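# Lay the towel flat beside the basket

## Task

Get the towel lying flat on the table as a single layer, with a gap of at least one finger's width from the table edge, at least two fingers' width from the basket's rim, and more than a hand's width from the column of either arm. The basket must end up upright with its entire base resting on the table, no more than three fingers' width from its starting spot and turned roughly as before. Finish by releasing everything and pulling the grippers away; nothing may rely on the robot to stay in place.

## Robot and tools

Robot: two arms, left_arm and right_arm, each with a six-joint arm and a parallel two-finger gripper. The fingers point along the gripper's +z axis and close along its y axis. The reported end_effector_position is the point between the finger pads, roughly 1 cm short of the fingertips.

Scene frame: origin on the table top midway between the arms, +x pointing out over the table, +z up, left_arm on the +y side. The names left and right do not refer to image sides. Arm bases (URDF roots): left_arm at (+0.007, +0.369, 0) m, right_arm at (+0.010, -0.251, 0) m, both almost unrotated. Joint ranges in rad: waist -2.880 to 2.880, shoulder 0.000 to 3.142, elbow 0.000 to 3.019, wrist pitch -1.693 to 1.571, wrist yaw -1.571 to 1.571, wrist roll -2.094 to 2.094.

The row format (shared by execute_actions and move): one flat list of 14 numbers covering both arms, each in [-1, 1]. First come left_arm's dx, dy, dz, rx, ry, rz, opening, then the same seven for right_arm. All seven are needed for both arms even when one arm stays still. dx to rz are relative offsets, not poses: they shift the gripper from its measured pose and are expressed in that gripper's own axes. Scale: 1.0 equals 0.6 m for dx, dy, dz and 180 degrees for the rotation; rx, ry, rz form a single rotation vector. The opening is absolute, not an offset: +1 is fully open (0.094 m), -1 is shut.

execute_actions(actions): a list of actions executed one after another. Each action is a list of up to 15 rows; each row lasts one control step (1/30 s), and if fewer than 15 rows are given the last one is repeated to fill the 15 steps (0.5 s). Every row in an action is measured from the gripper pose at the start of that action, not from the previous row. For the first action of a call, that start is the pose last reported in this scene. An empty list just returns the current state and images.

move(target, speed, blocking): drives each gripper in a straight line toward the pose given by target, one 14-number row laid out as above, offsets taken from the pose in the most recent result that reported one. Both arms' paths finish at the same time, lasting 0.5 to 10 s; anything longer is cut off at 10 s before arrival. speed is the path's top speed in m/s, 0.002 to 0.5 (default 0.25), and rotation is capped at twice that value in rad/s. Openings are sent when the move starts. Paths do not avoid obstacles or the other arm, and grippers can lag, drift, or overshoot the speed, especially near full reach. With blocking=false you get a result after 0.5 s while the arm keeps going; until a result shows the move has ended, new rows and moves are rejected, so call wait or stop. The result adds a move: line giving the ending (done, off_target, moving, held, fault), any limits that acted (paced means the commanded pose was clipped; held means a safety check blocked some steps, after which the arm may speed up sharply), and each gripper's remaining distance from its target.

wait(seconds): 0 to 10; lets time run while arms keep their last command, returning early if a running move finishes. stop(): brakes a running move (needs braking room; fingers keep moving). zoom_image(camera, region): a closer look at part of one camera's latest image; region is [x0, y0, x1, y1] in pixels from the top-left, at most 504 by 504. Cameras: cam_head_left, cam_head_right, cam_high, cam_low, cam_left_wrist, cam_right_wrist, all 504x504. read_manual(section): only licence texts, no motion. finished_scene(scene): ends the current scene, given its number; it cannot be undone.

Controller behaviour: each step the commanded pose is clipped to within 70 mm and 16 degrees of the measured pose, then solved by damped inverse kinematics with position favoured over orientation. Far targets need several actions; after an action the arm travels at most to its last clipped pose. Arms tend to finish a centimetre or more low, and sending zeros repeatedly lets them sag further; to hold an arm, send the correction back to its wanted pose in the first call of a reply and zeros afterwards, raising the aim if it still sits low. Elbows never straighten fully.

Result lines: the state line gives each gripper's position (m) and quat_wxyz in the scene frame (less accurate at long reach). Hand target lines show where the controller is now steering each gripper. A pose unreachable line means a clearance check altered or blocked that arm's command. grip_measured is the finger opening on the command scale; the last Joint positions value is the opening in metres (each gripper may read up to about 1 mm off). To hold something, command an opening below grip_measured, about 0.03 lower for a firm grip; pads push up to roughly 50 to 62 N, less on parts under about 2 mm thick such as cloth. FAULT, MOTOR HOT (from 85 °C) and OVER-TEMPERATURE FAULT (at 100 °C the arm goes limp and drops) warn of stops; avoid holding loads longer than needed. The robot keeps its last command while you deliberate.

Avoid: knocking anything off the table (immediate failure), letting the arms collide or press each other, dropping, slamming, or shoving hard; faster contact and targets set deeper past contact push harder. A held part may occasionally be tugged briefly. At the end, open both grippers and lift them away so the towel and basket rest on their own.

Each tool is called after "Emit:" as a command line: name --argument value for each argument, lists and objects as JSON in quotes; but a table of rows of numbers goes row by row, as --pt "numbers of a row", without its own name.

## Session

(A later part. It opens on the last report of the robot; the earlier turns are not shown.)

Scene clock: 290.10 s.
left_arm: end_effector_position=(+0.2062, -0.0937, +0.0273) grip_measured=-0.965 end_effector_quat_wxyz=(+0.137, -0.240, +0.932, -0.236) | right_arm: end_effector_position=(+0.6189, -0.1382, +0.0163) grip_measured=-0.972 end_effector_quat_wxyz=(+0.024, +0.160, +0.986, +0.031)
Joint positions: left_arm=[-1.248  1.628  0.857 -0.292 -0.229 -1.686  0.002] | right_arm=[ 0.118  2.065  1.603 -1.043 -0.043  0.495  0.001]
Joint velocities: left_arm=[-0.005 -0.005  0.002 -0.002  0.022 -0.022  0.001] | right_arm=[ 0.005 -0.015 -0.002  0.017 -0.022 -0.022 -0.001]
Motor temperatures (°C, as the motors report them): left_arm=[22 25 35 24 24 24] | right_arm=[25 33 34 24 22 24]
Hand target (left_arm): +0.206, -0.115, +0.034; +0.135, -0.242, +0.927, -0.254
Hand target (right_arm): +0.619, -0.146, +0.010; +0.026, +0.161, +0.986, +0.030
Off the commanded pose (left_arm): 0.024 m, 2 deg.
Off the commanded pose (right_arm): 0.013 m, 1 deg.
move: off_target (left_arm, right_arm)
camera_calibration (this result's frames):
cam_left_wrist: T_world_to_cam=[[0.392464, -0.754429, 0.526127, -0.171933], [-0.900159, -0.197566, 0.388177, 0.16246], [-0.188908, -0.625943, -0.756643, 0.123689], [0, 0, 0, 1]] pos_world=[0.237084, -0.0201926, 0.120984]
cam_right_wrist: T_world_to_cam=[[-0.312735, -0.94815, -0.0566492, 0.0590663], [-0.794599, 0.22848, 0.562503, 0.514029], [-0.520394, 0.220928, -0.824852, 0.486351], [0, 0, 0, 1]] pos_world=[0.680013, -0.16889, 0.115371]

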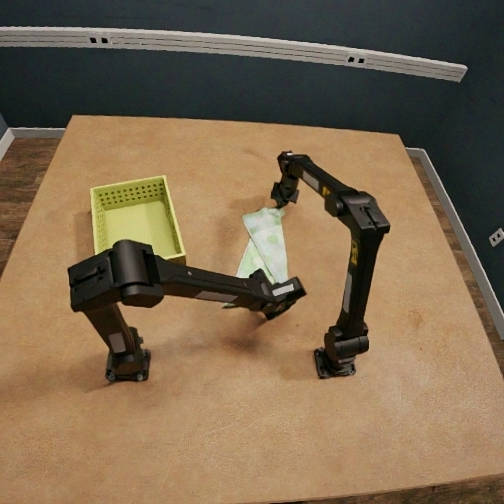

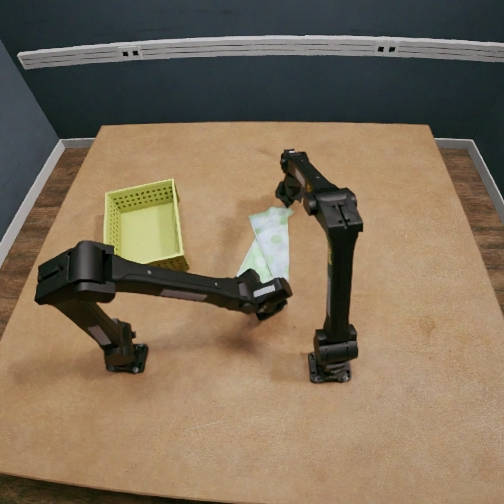

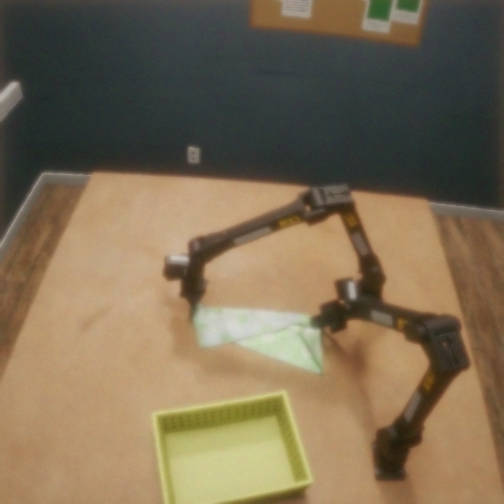

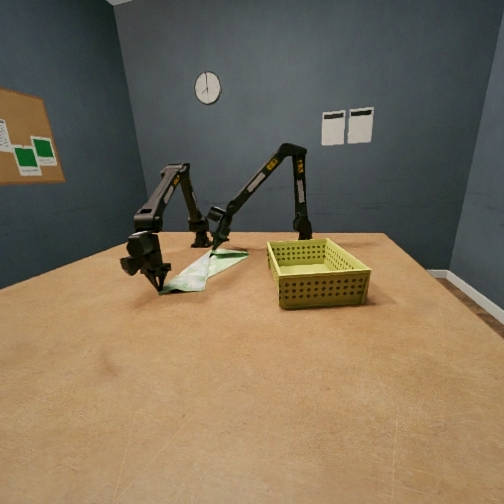

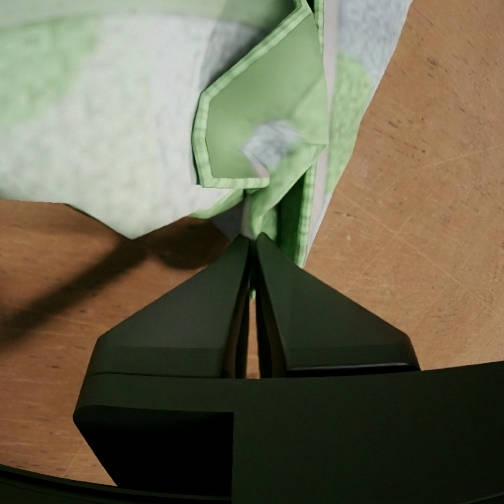

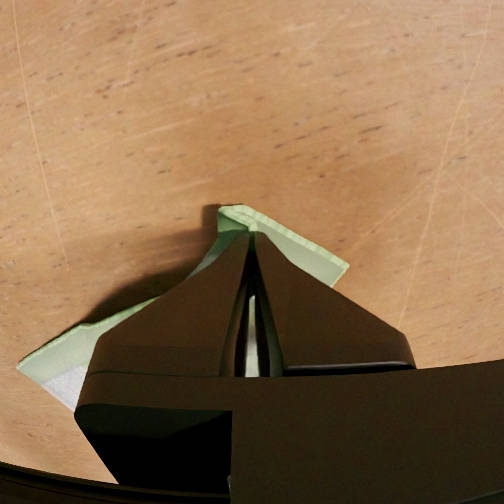

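Release both and lift to look.

Emit:
move --target '[0,0,0,0,0,0,0.5,0,0,-0.02,0,0,0,1]'

Emit:
move --target '[-0.05,0.3,-0.3,0,0,0,0.5,0,-0.35,-0.35,0,0,0,1]'

Emit:
zoom_image --camera "cam_head_left" --region '[200, 180, 350, 330]'

Scene clock: 294.17 s.
left_arm: end_effector_position=(+0.2062, -0.0937, +0.0273) grip_measured=+0.498 end_effector_quat_wxyz=(+0.137, -0.240, +0.932, -0.236) | right_arm: end_effector_position=(+0.6155, -0.1388, +0.0156) grip_measured=+1.000 end_effector_quat_wxyz=(+0.019, +0.159, +0.987, +0.029)
Joint positions: left_arm=[-1.248  1.628  0.857 -0.292 -0.229 -1.686  0.07 ] | right_arm=[ 0.118  2.064  1.6   -1.053 -0.043  0.494  0.094]
Joint velocities: left_arm=[-0.005 -0.015 -0.012 -0.007  0.007 -0.095 -0.   ] | right_arm=[-0.005  0.005  0.007  0.007 -0.022  0.051  0.   ]
Motor temperatures (°C, as the motors report them): left_arm=[22 25 35 24 24 24] | right_arm=[25 33 33 24 22 24]
Hand target (left_arm): +0.206, -0.094, +0.027; +0.137, -0.240, +0.932, -0.236
Hand target (right_arm): +0.618, -0.139, +0.028; +0.024, +0.159, +0.986, +0.031
Off the commanded pose (left_arm): 0.000 m, 0 deg.
Off the commanded pose (right_arm): 0.013 m, 1 deg.
move: off_target (right_arm)
camera_calibration (this result's frames):
cam_left_wrist: T_world_to_cam=[[0.392784, -0.754228, 0.526177, -0.171982], [-0.900039, -0.197803, 0.388334, 0.162409], [-0.188813, -0.626111, -0.756528, 0.12365], [0, 0, 0, 1]] pos_world=[0.237073, -0.0201695, 0.120969]
cam_right_wrist: T_world_to_cam=[[-0.312296, -0.948622, -0.0508624, 0.0569802], [-0.788075, 0.228801, 0.571478, 0.50778], [-0.53048, 0.218554, -0.819039, 0.489899], [0, 0, 0, 1]] pos_world=[0.677845, -0.169197, 0.11396]

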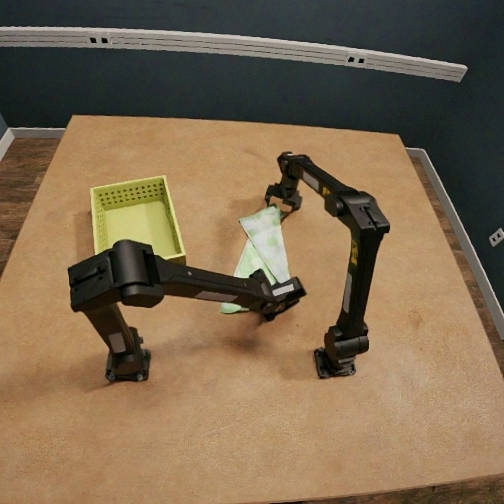

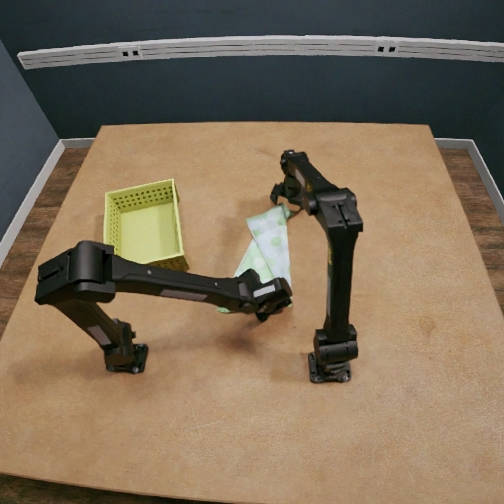

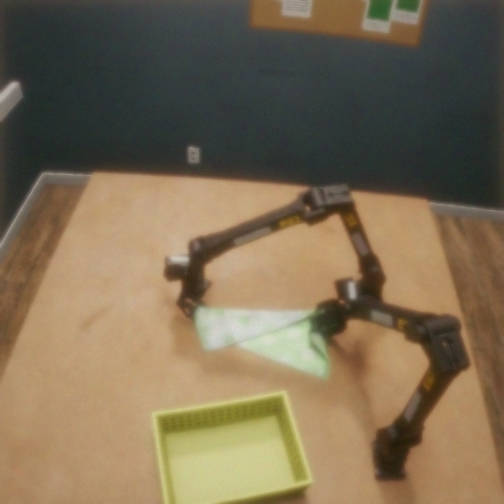

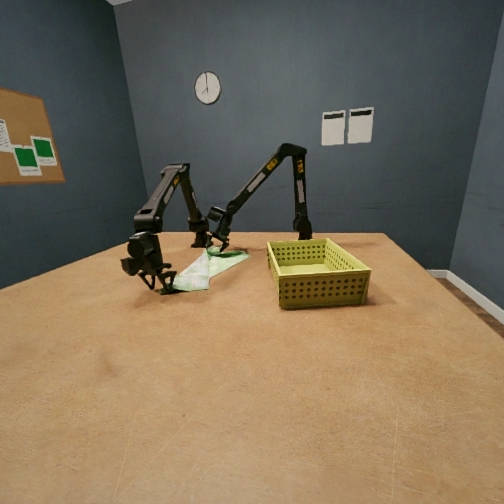

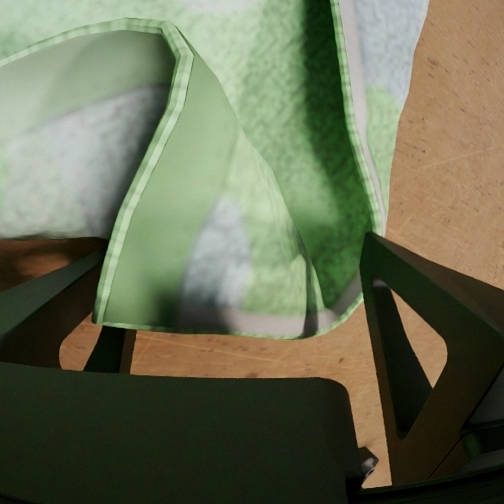

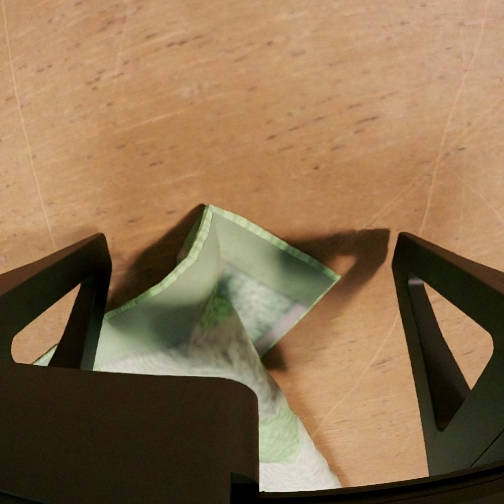

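Scene clock: 295.93 s.
left_arm: end_effector_position=(+0.1018, +0.1210, +0.1001) grip_measured=+0.498 end_effector_quat_wxyz=(+0.138, -0.239, +0.928, -0.249) | right_arm: end_effector_position=(+0.5246, -0.3499, +0.1844) grip_measured=+1.000 end_effector_quat_wxyz=(-0.005, +0.168, +0.985, +0.033)
Joint positions: left_arm=[-1.41   0.736  0.4   -0.739 -0.308 -1.828  0.07 ] | right_arm=[-0.264  1.734  1.568 -1.417 -0.066  0.128  0.094]
Joint velocities: left_arm=[-0.015 -0.005 -0.002 -0.002 -0.007  0.007  0.   ] | right_arm=[-0.005 -0.005 -0.002 -0.002  0.007 -0.007  0.   ]
Motor temperatures (°C, as the motors report them): left_arm=[22 25 34 24 24 24] | right_arm=[25 33 33 24 22 24]
Hand target (left_arm): +0.098, +0.126, +0.093; +0.137, -0.239, +0.931, -0.237
Hand target (right_arm): +0.535, -0.348, +0.207; +0.016, +0.159, +0.986, +0.035
Off the commanded pose (left_arm): 0.011 m, 2 deg.
Off the commanded pose (right_arm): 0.032 m, 3 deg.
move: off_target (left_arm, right_arm)
camera_calibration (this result's frames):
cam_left_wrist: T_world_to_cam=[[0.384708, -0.742464, 0.548404, -0.0101503], [-0.904577, -0.185028, 0.384064, 0.0819192], [-0.183684, -0.643826, -0.742797, 0.293673], [0, 0, 0, 1]] pos_world=[0.13195, 0.196695, 0.192244]
cam_right_wrist: T_world_to_cam=[[-0.330177, -0.942509, -0.0515699, -0.151444], [-0.757327, 0.231902, 0.610473, 0.36575], [-0.563417, 0.240619, -0.790356, 0.645877], [0, 0, 0, 1]] pos_world=[0.590887, -0.382966, 0.279383]

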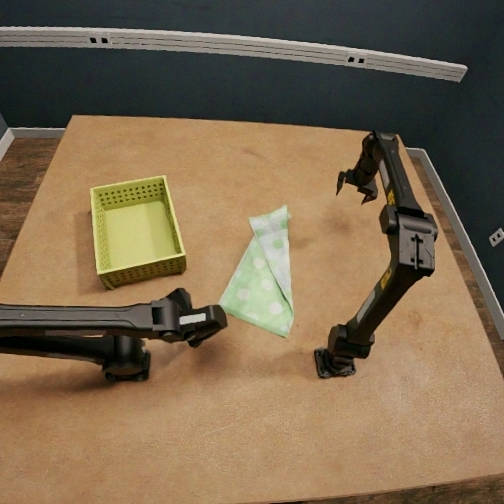

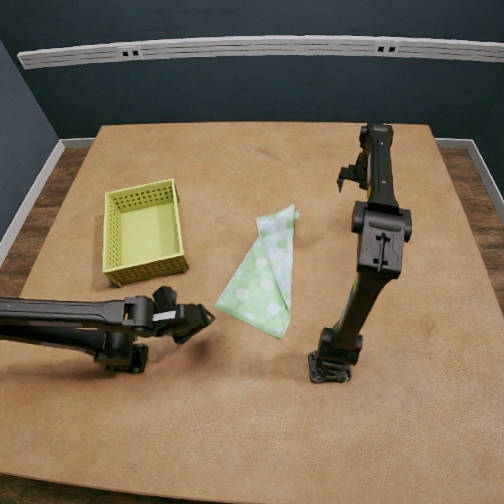

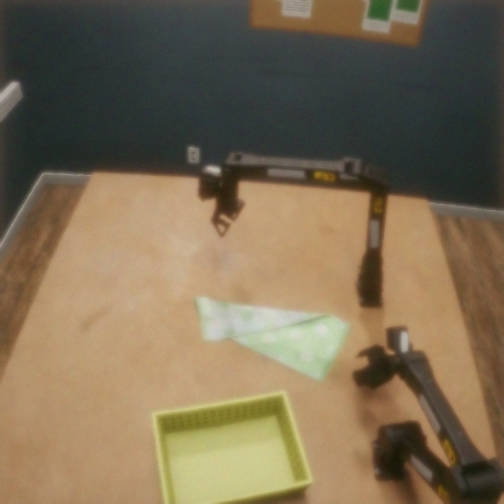

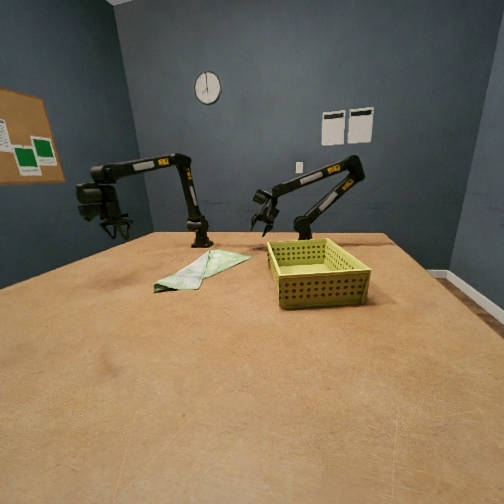

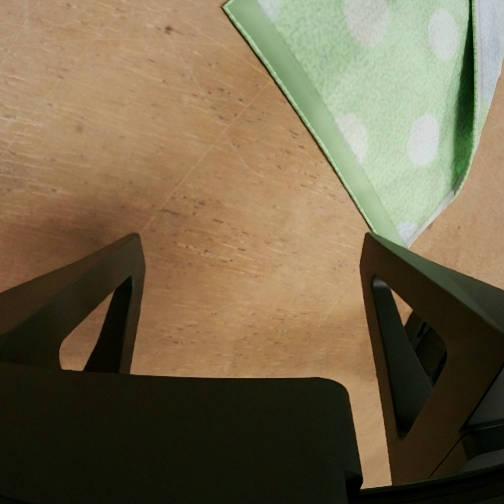

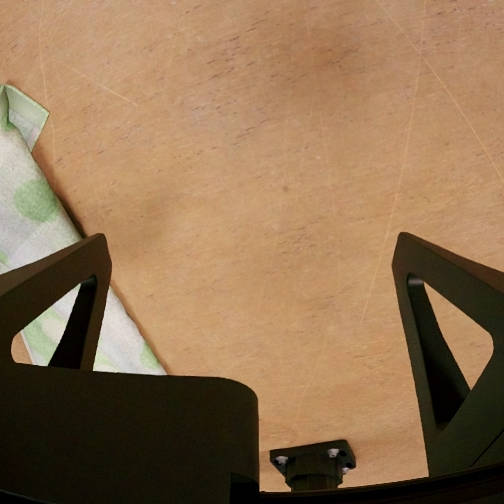

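Region (200, 180, 350, 330) of cam_head_left's 504x504 image, scaled by 3.360, with more detail than that image has.

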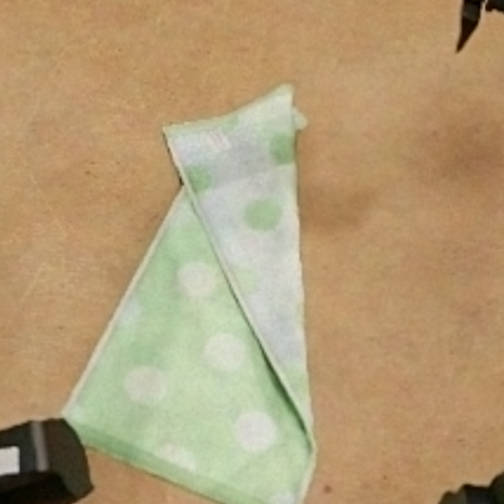

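Emit:
move --target '[0,0,0,0,0,0,0.5,0.143,0.57,0.25,0,0,0,0]' --speed 0.2

Scene clock: 309.33 s.
left_arm: end_effector_position=(+0.1018, +0.1210, +0.1001) grip_measured=+0.498 end_effector_quat_wxyz=(+0.138, -0.240, +0.928, -0.249) | right_arm: end_effector_position=(+0.5410, +0.0007, +0.0472) grip_measured=+0.002 end_effector_quat_wxyz=(-0.022, +0.161, +0.987, +0.012)
Joint positions: left_arm=[-1.41   0.736  0.4   -0.739 -0.308 -1.83   0.07 ] | right_arm=[ 0.377  2.006  1.596 -1.183 -0.044  0.753  0.047]
Joint velocities: left_arm=[-0.005 -0.005  0.002 -0.007 -0.095  0.007 -0.001] | right_arm=[ 0.005 -0.005 -0.007 -0.007  0.007  0.081 -0.   ]
Motor temperatures (°C, as the motors report them): left_arm=[22 25 33 24 24 24] | right_arm=[25 32 34 24 22 24]
Hand target (left_arm): +0.102, +0.121, +0.100; +0.138, -0.239, +0.928, -0.249
Hand target (right_arm): +0.562, +0.005, +0.060; +0.000, +0.168, +0.985, +0.024
Off the commanded pose (left_arm): 0.000 m, 0 deg.
Off the commanded pose (right_arm): 0.022 m, 3 deg.
move: off_target (right_arm)
camera_calibration (this result's frames):
cam_left_wrist: T_world_to_cam=[[0.386309, -0.741456, 0.548643, -0.0104591], [-0.903989, -0.186198, 0.384881, 0.0819193], [-0.183216, -0.64465, -0.742198, 0.293665], [0, 0, 0, 1]] pos_world=[0.131899, 0.196809, 0.192167]
cam_right_wrist: T_world_to_cam=[[-0.315697, -0.948848, -0.00484726, 0.167299], [-0.736592, 0.24185, 0.631618, 0.368426], [-0.598137, 0.20297, -0.775265, 0.480312], [0, 0, 0, 1]] pos_world=[0.611488, -0.027852, 0.140475]

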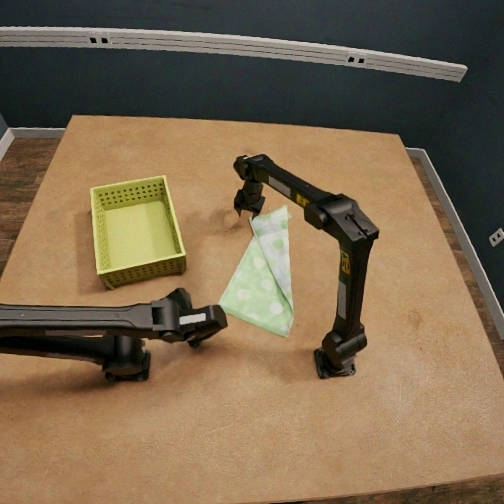

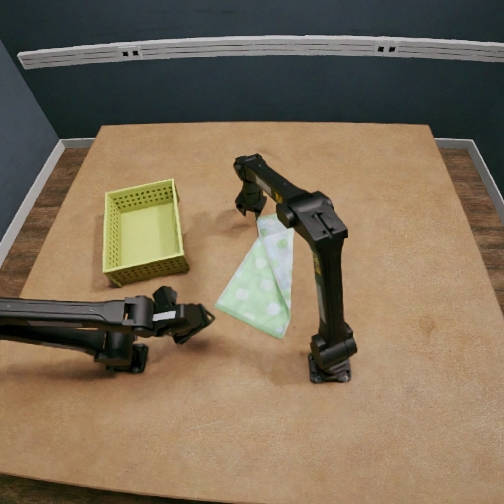

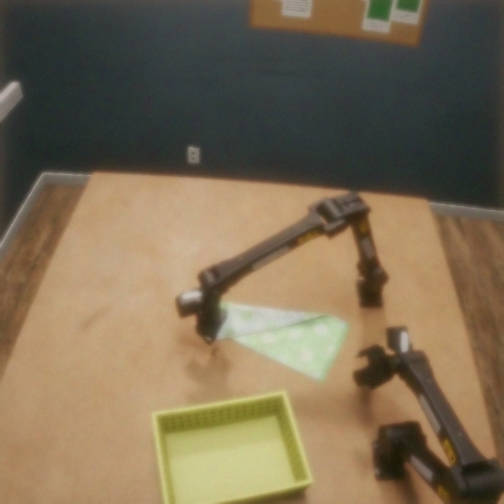

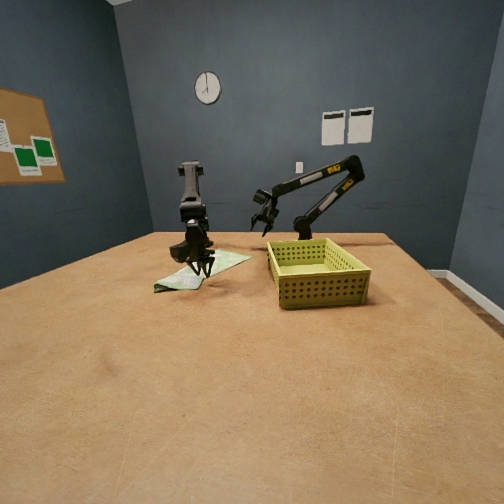

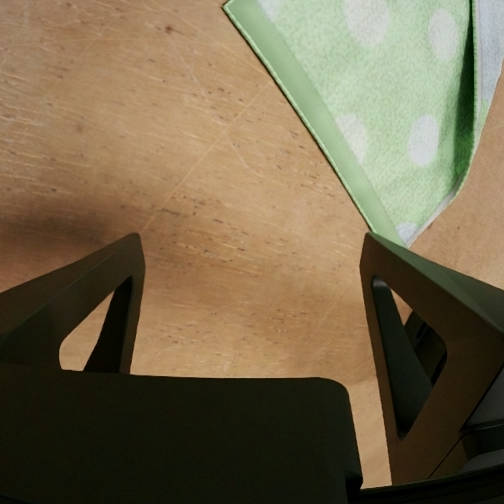

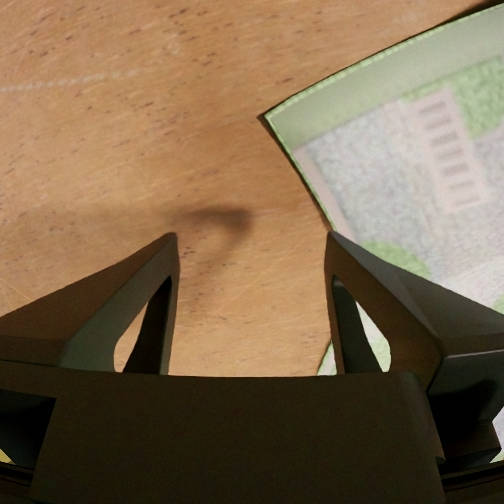

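Emit:
move --target '[0,0,0,0,0,0,0.5,-0.07,-0.05,0,0,0,0,0]' --speed 0.06

Emit:
move --target '[0,0,0,0,0,0,0.5,0,0,0.07,0,0,0,0]' --speed 0.04

Scene clock: 314.33 s.
left_arm: end_effector_position=(+0.1018, +0.1210, +0.1001) grip_measured=+0.498 end_effector_quat_wxyz=(+0.138, -0.240, +0.928, -0.249) | right_arm: end_effector_position=(+0.5572, -0.0439, +0.0366) grip_measured=+0.002 end_effector_quat_wxyz=(-0.031, +0.165, +0.986, +0.008)
Joint positions: left_arm=[-1.41   0.736  0.4   -0.739 -0.308 -1.83   0.07 ] | right_arm=[ 0.296  2.025  1.596 -1.187 -0.044  0.68   0.047]
Joint velocities: left_arm=[-0.005 -0.024 -0.012 -0.007 -0.11  -0.066  0.001] | right_arm=[-0.015 -0.005 -0.022 -0.002 -0.051 -0.022  0.001]
Motor temperatures (°C, as the motors report them): left_arm=[22 25 33 24 24 24] | right_arm=[25 32 35 24 22 24]
Hand target (left_arm): +0.102, +0.121, +0.100; +0.138, -0.240, +0.928, -0.249
Hand target (right_arm): +0.570, -0.041, +0.045; -0.022, +0.161, +0.987, +0.013
Off the commanded pose (left_arm): 0.000 m, 0 deg.
Off the commanded pose (right_arm): 0.016 m, 1 deg.
move: off_target (right_arm)
camera_calibration (this result's frames):
cam_left_wrist: T_world_to_cam=[[0.386309, -0.741456, 0.548643, -0.0104591], [-0.903989, -0.186198, 0.384881, 0.0819193], [-0.183216, -0.64465, -0.742198, 0.293665], [0, 0, 0, 1]] pos_world=[0.131899, 0.196809, 0.192167]
cam_right_wrist: T_world_to_cam=[[-0.323023, -0.946373, 0.00589846, 0.13383], [-0.722737, 0.250704, 0.644049, 0.390004], [-0.610989, 0.203779, -0.764962, 0.497717], [0, 0, 0, 1]] pos_world=[0.629201, -0.0725469, 0.128764]

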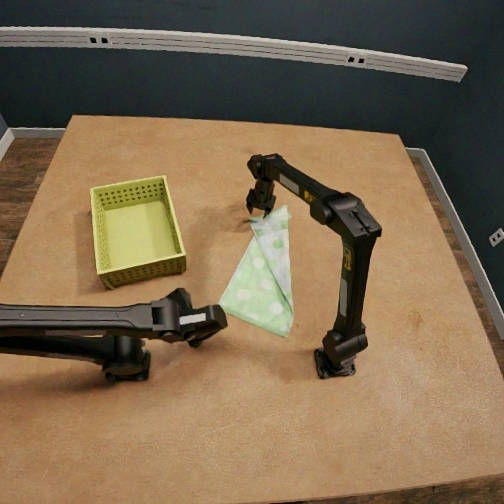

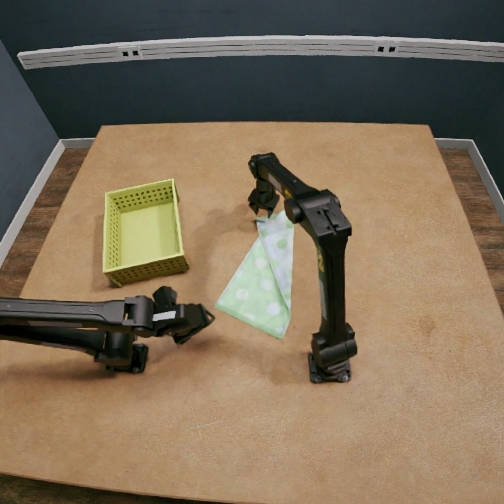

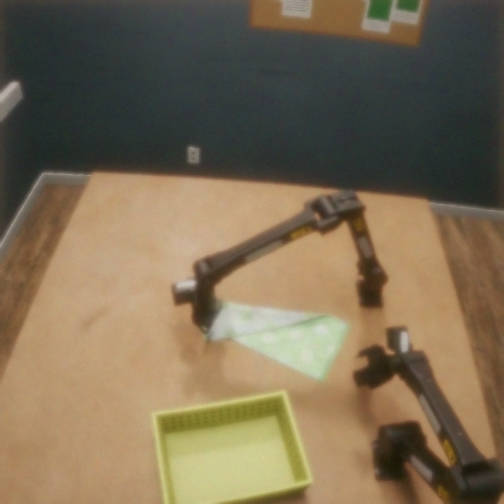

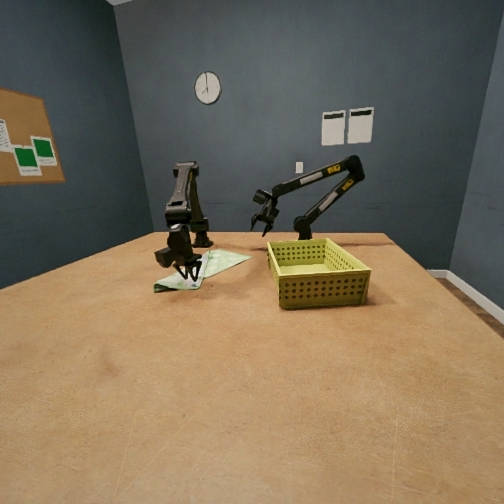

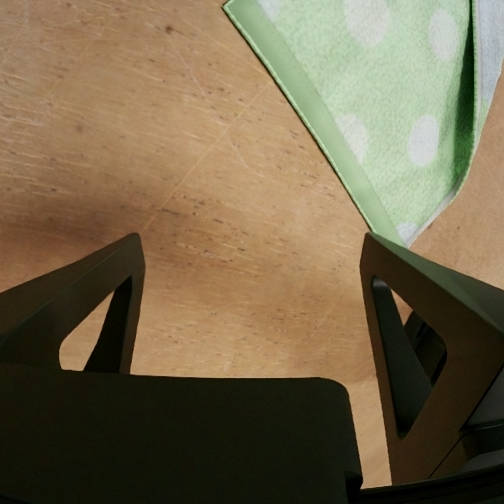

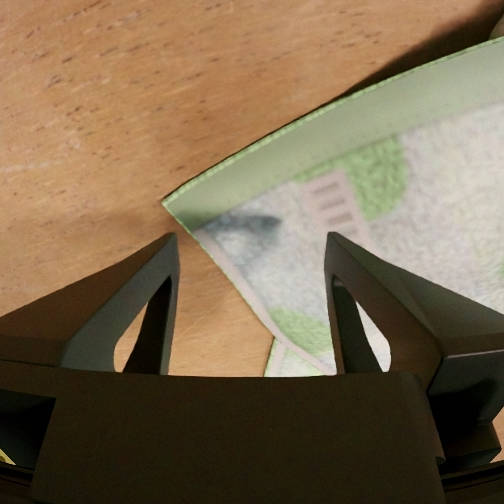

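Scene clock: 315.60 s.
left_arm: end_effector_position=(+0.1018, +0.1210, +0.1001) grip_measured=+0.498 end_effector_quat_wxyz=(+0.138, -0.240, +0.928, -0.249) | right_arm: end_effector_position=(+0.5557, -0.0444, +0.0096) grip_measured=+0.002 end_effector_quat_wxyz=(-0.028, +0.164, +0.986, +0.010)
Joint positions: left_arm=[-1.41   0.736  0.4   -0.739 -0.308 -1.83   0.07 ] | right_arm=[ 0.296  2.049  1.557 -1.117 -0.044  0.68   0.047]
Joint velocities: left_arm=[-0.015 -0.005  0.002 -0.007  0.007  0.037 -0.001] | right_arm=[-0.005 -0.005 -0.007  0.012  0.007 -0.022 -0.   ]
Motor temperatures (°C, as the motors report them): left_arm=[22 25 33 24 24 24] | right_arm=[25 32 34 24 22 24]
Hand target (left_arm): +0.102, +0.121, +0.100; +0.138, -0.240, +0.928, -0.249
Hand target (right_arm): +0.555, -0.042, -0.005; -0.031, +0.164, +0.986, +0.008
Off the commanded pose (left_arm): 0.000 m, 0 deg.
Off the commanded pose (right_arm): 0.015 m, 0 deg.
move: off_target (right_arm)
camera_calibration (this result's frames):
cam_left_wrist: T_world_to_cam=[[0.386309, -0.741456, 0.548643, -0.0104591], [-0.903989, -0.186198, 0.384881, 0.0819193], [-0.183216, -0.64465, -0.742198, 0.293665], [0, 0, 0, 1]] pos_world=[0.131899, 0.196809, 0.192167]
cam_right_wrist: T_world_to_cam=[[-0.322686, -0.946505, 0.00156323, 0.132874], [-0.72698, 0.248902, 0.63996, 0.408818], [-0.606114, 0.20537, -0.768407, 0.473663], [0, 0, 0, 1]] pos_world=[0.627172, -0.073266, 0.102132]

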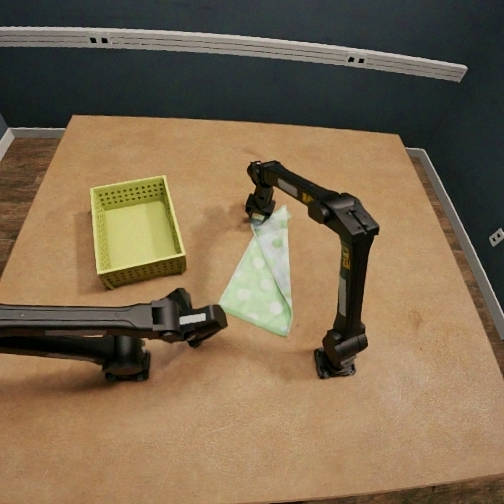

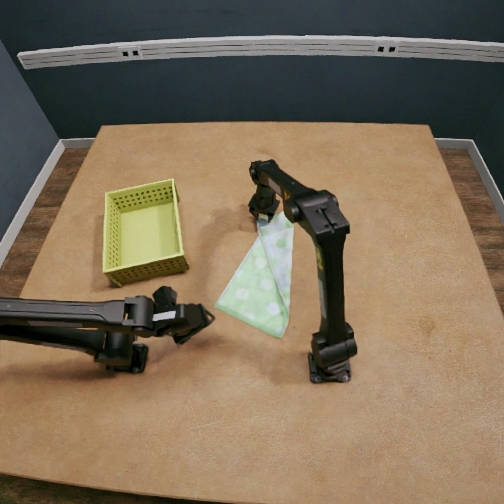

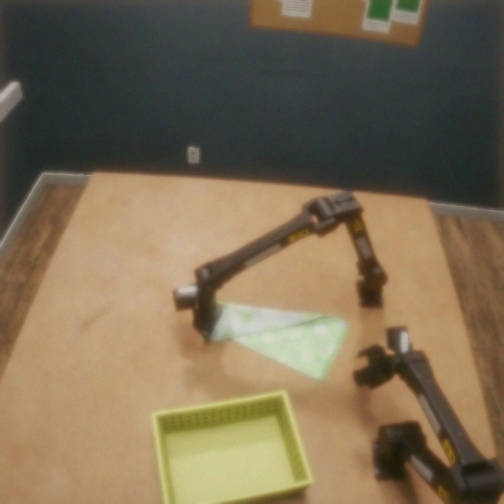

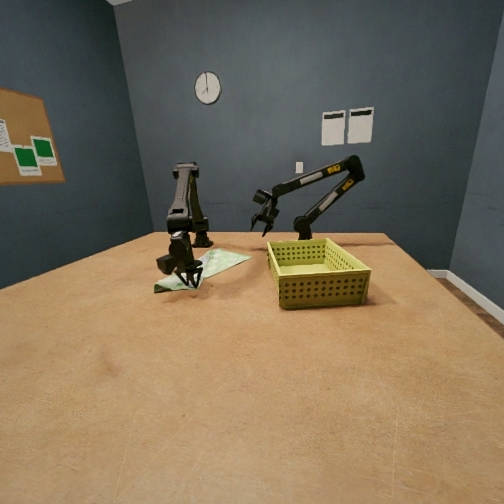

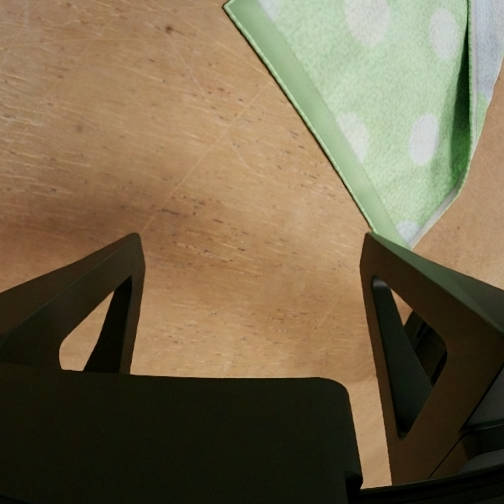

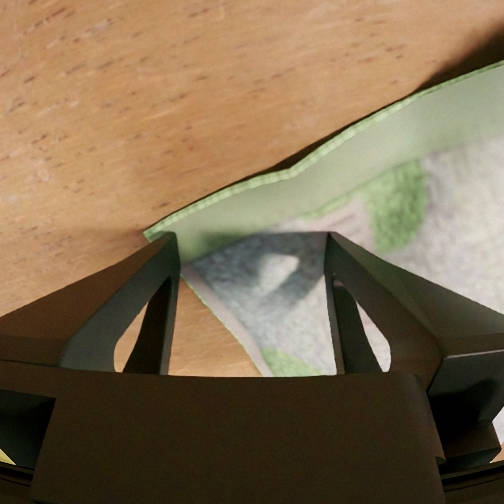

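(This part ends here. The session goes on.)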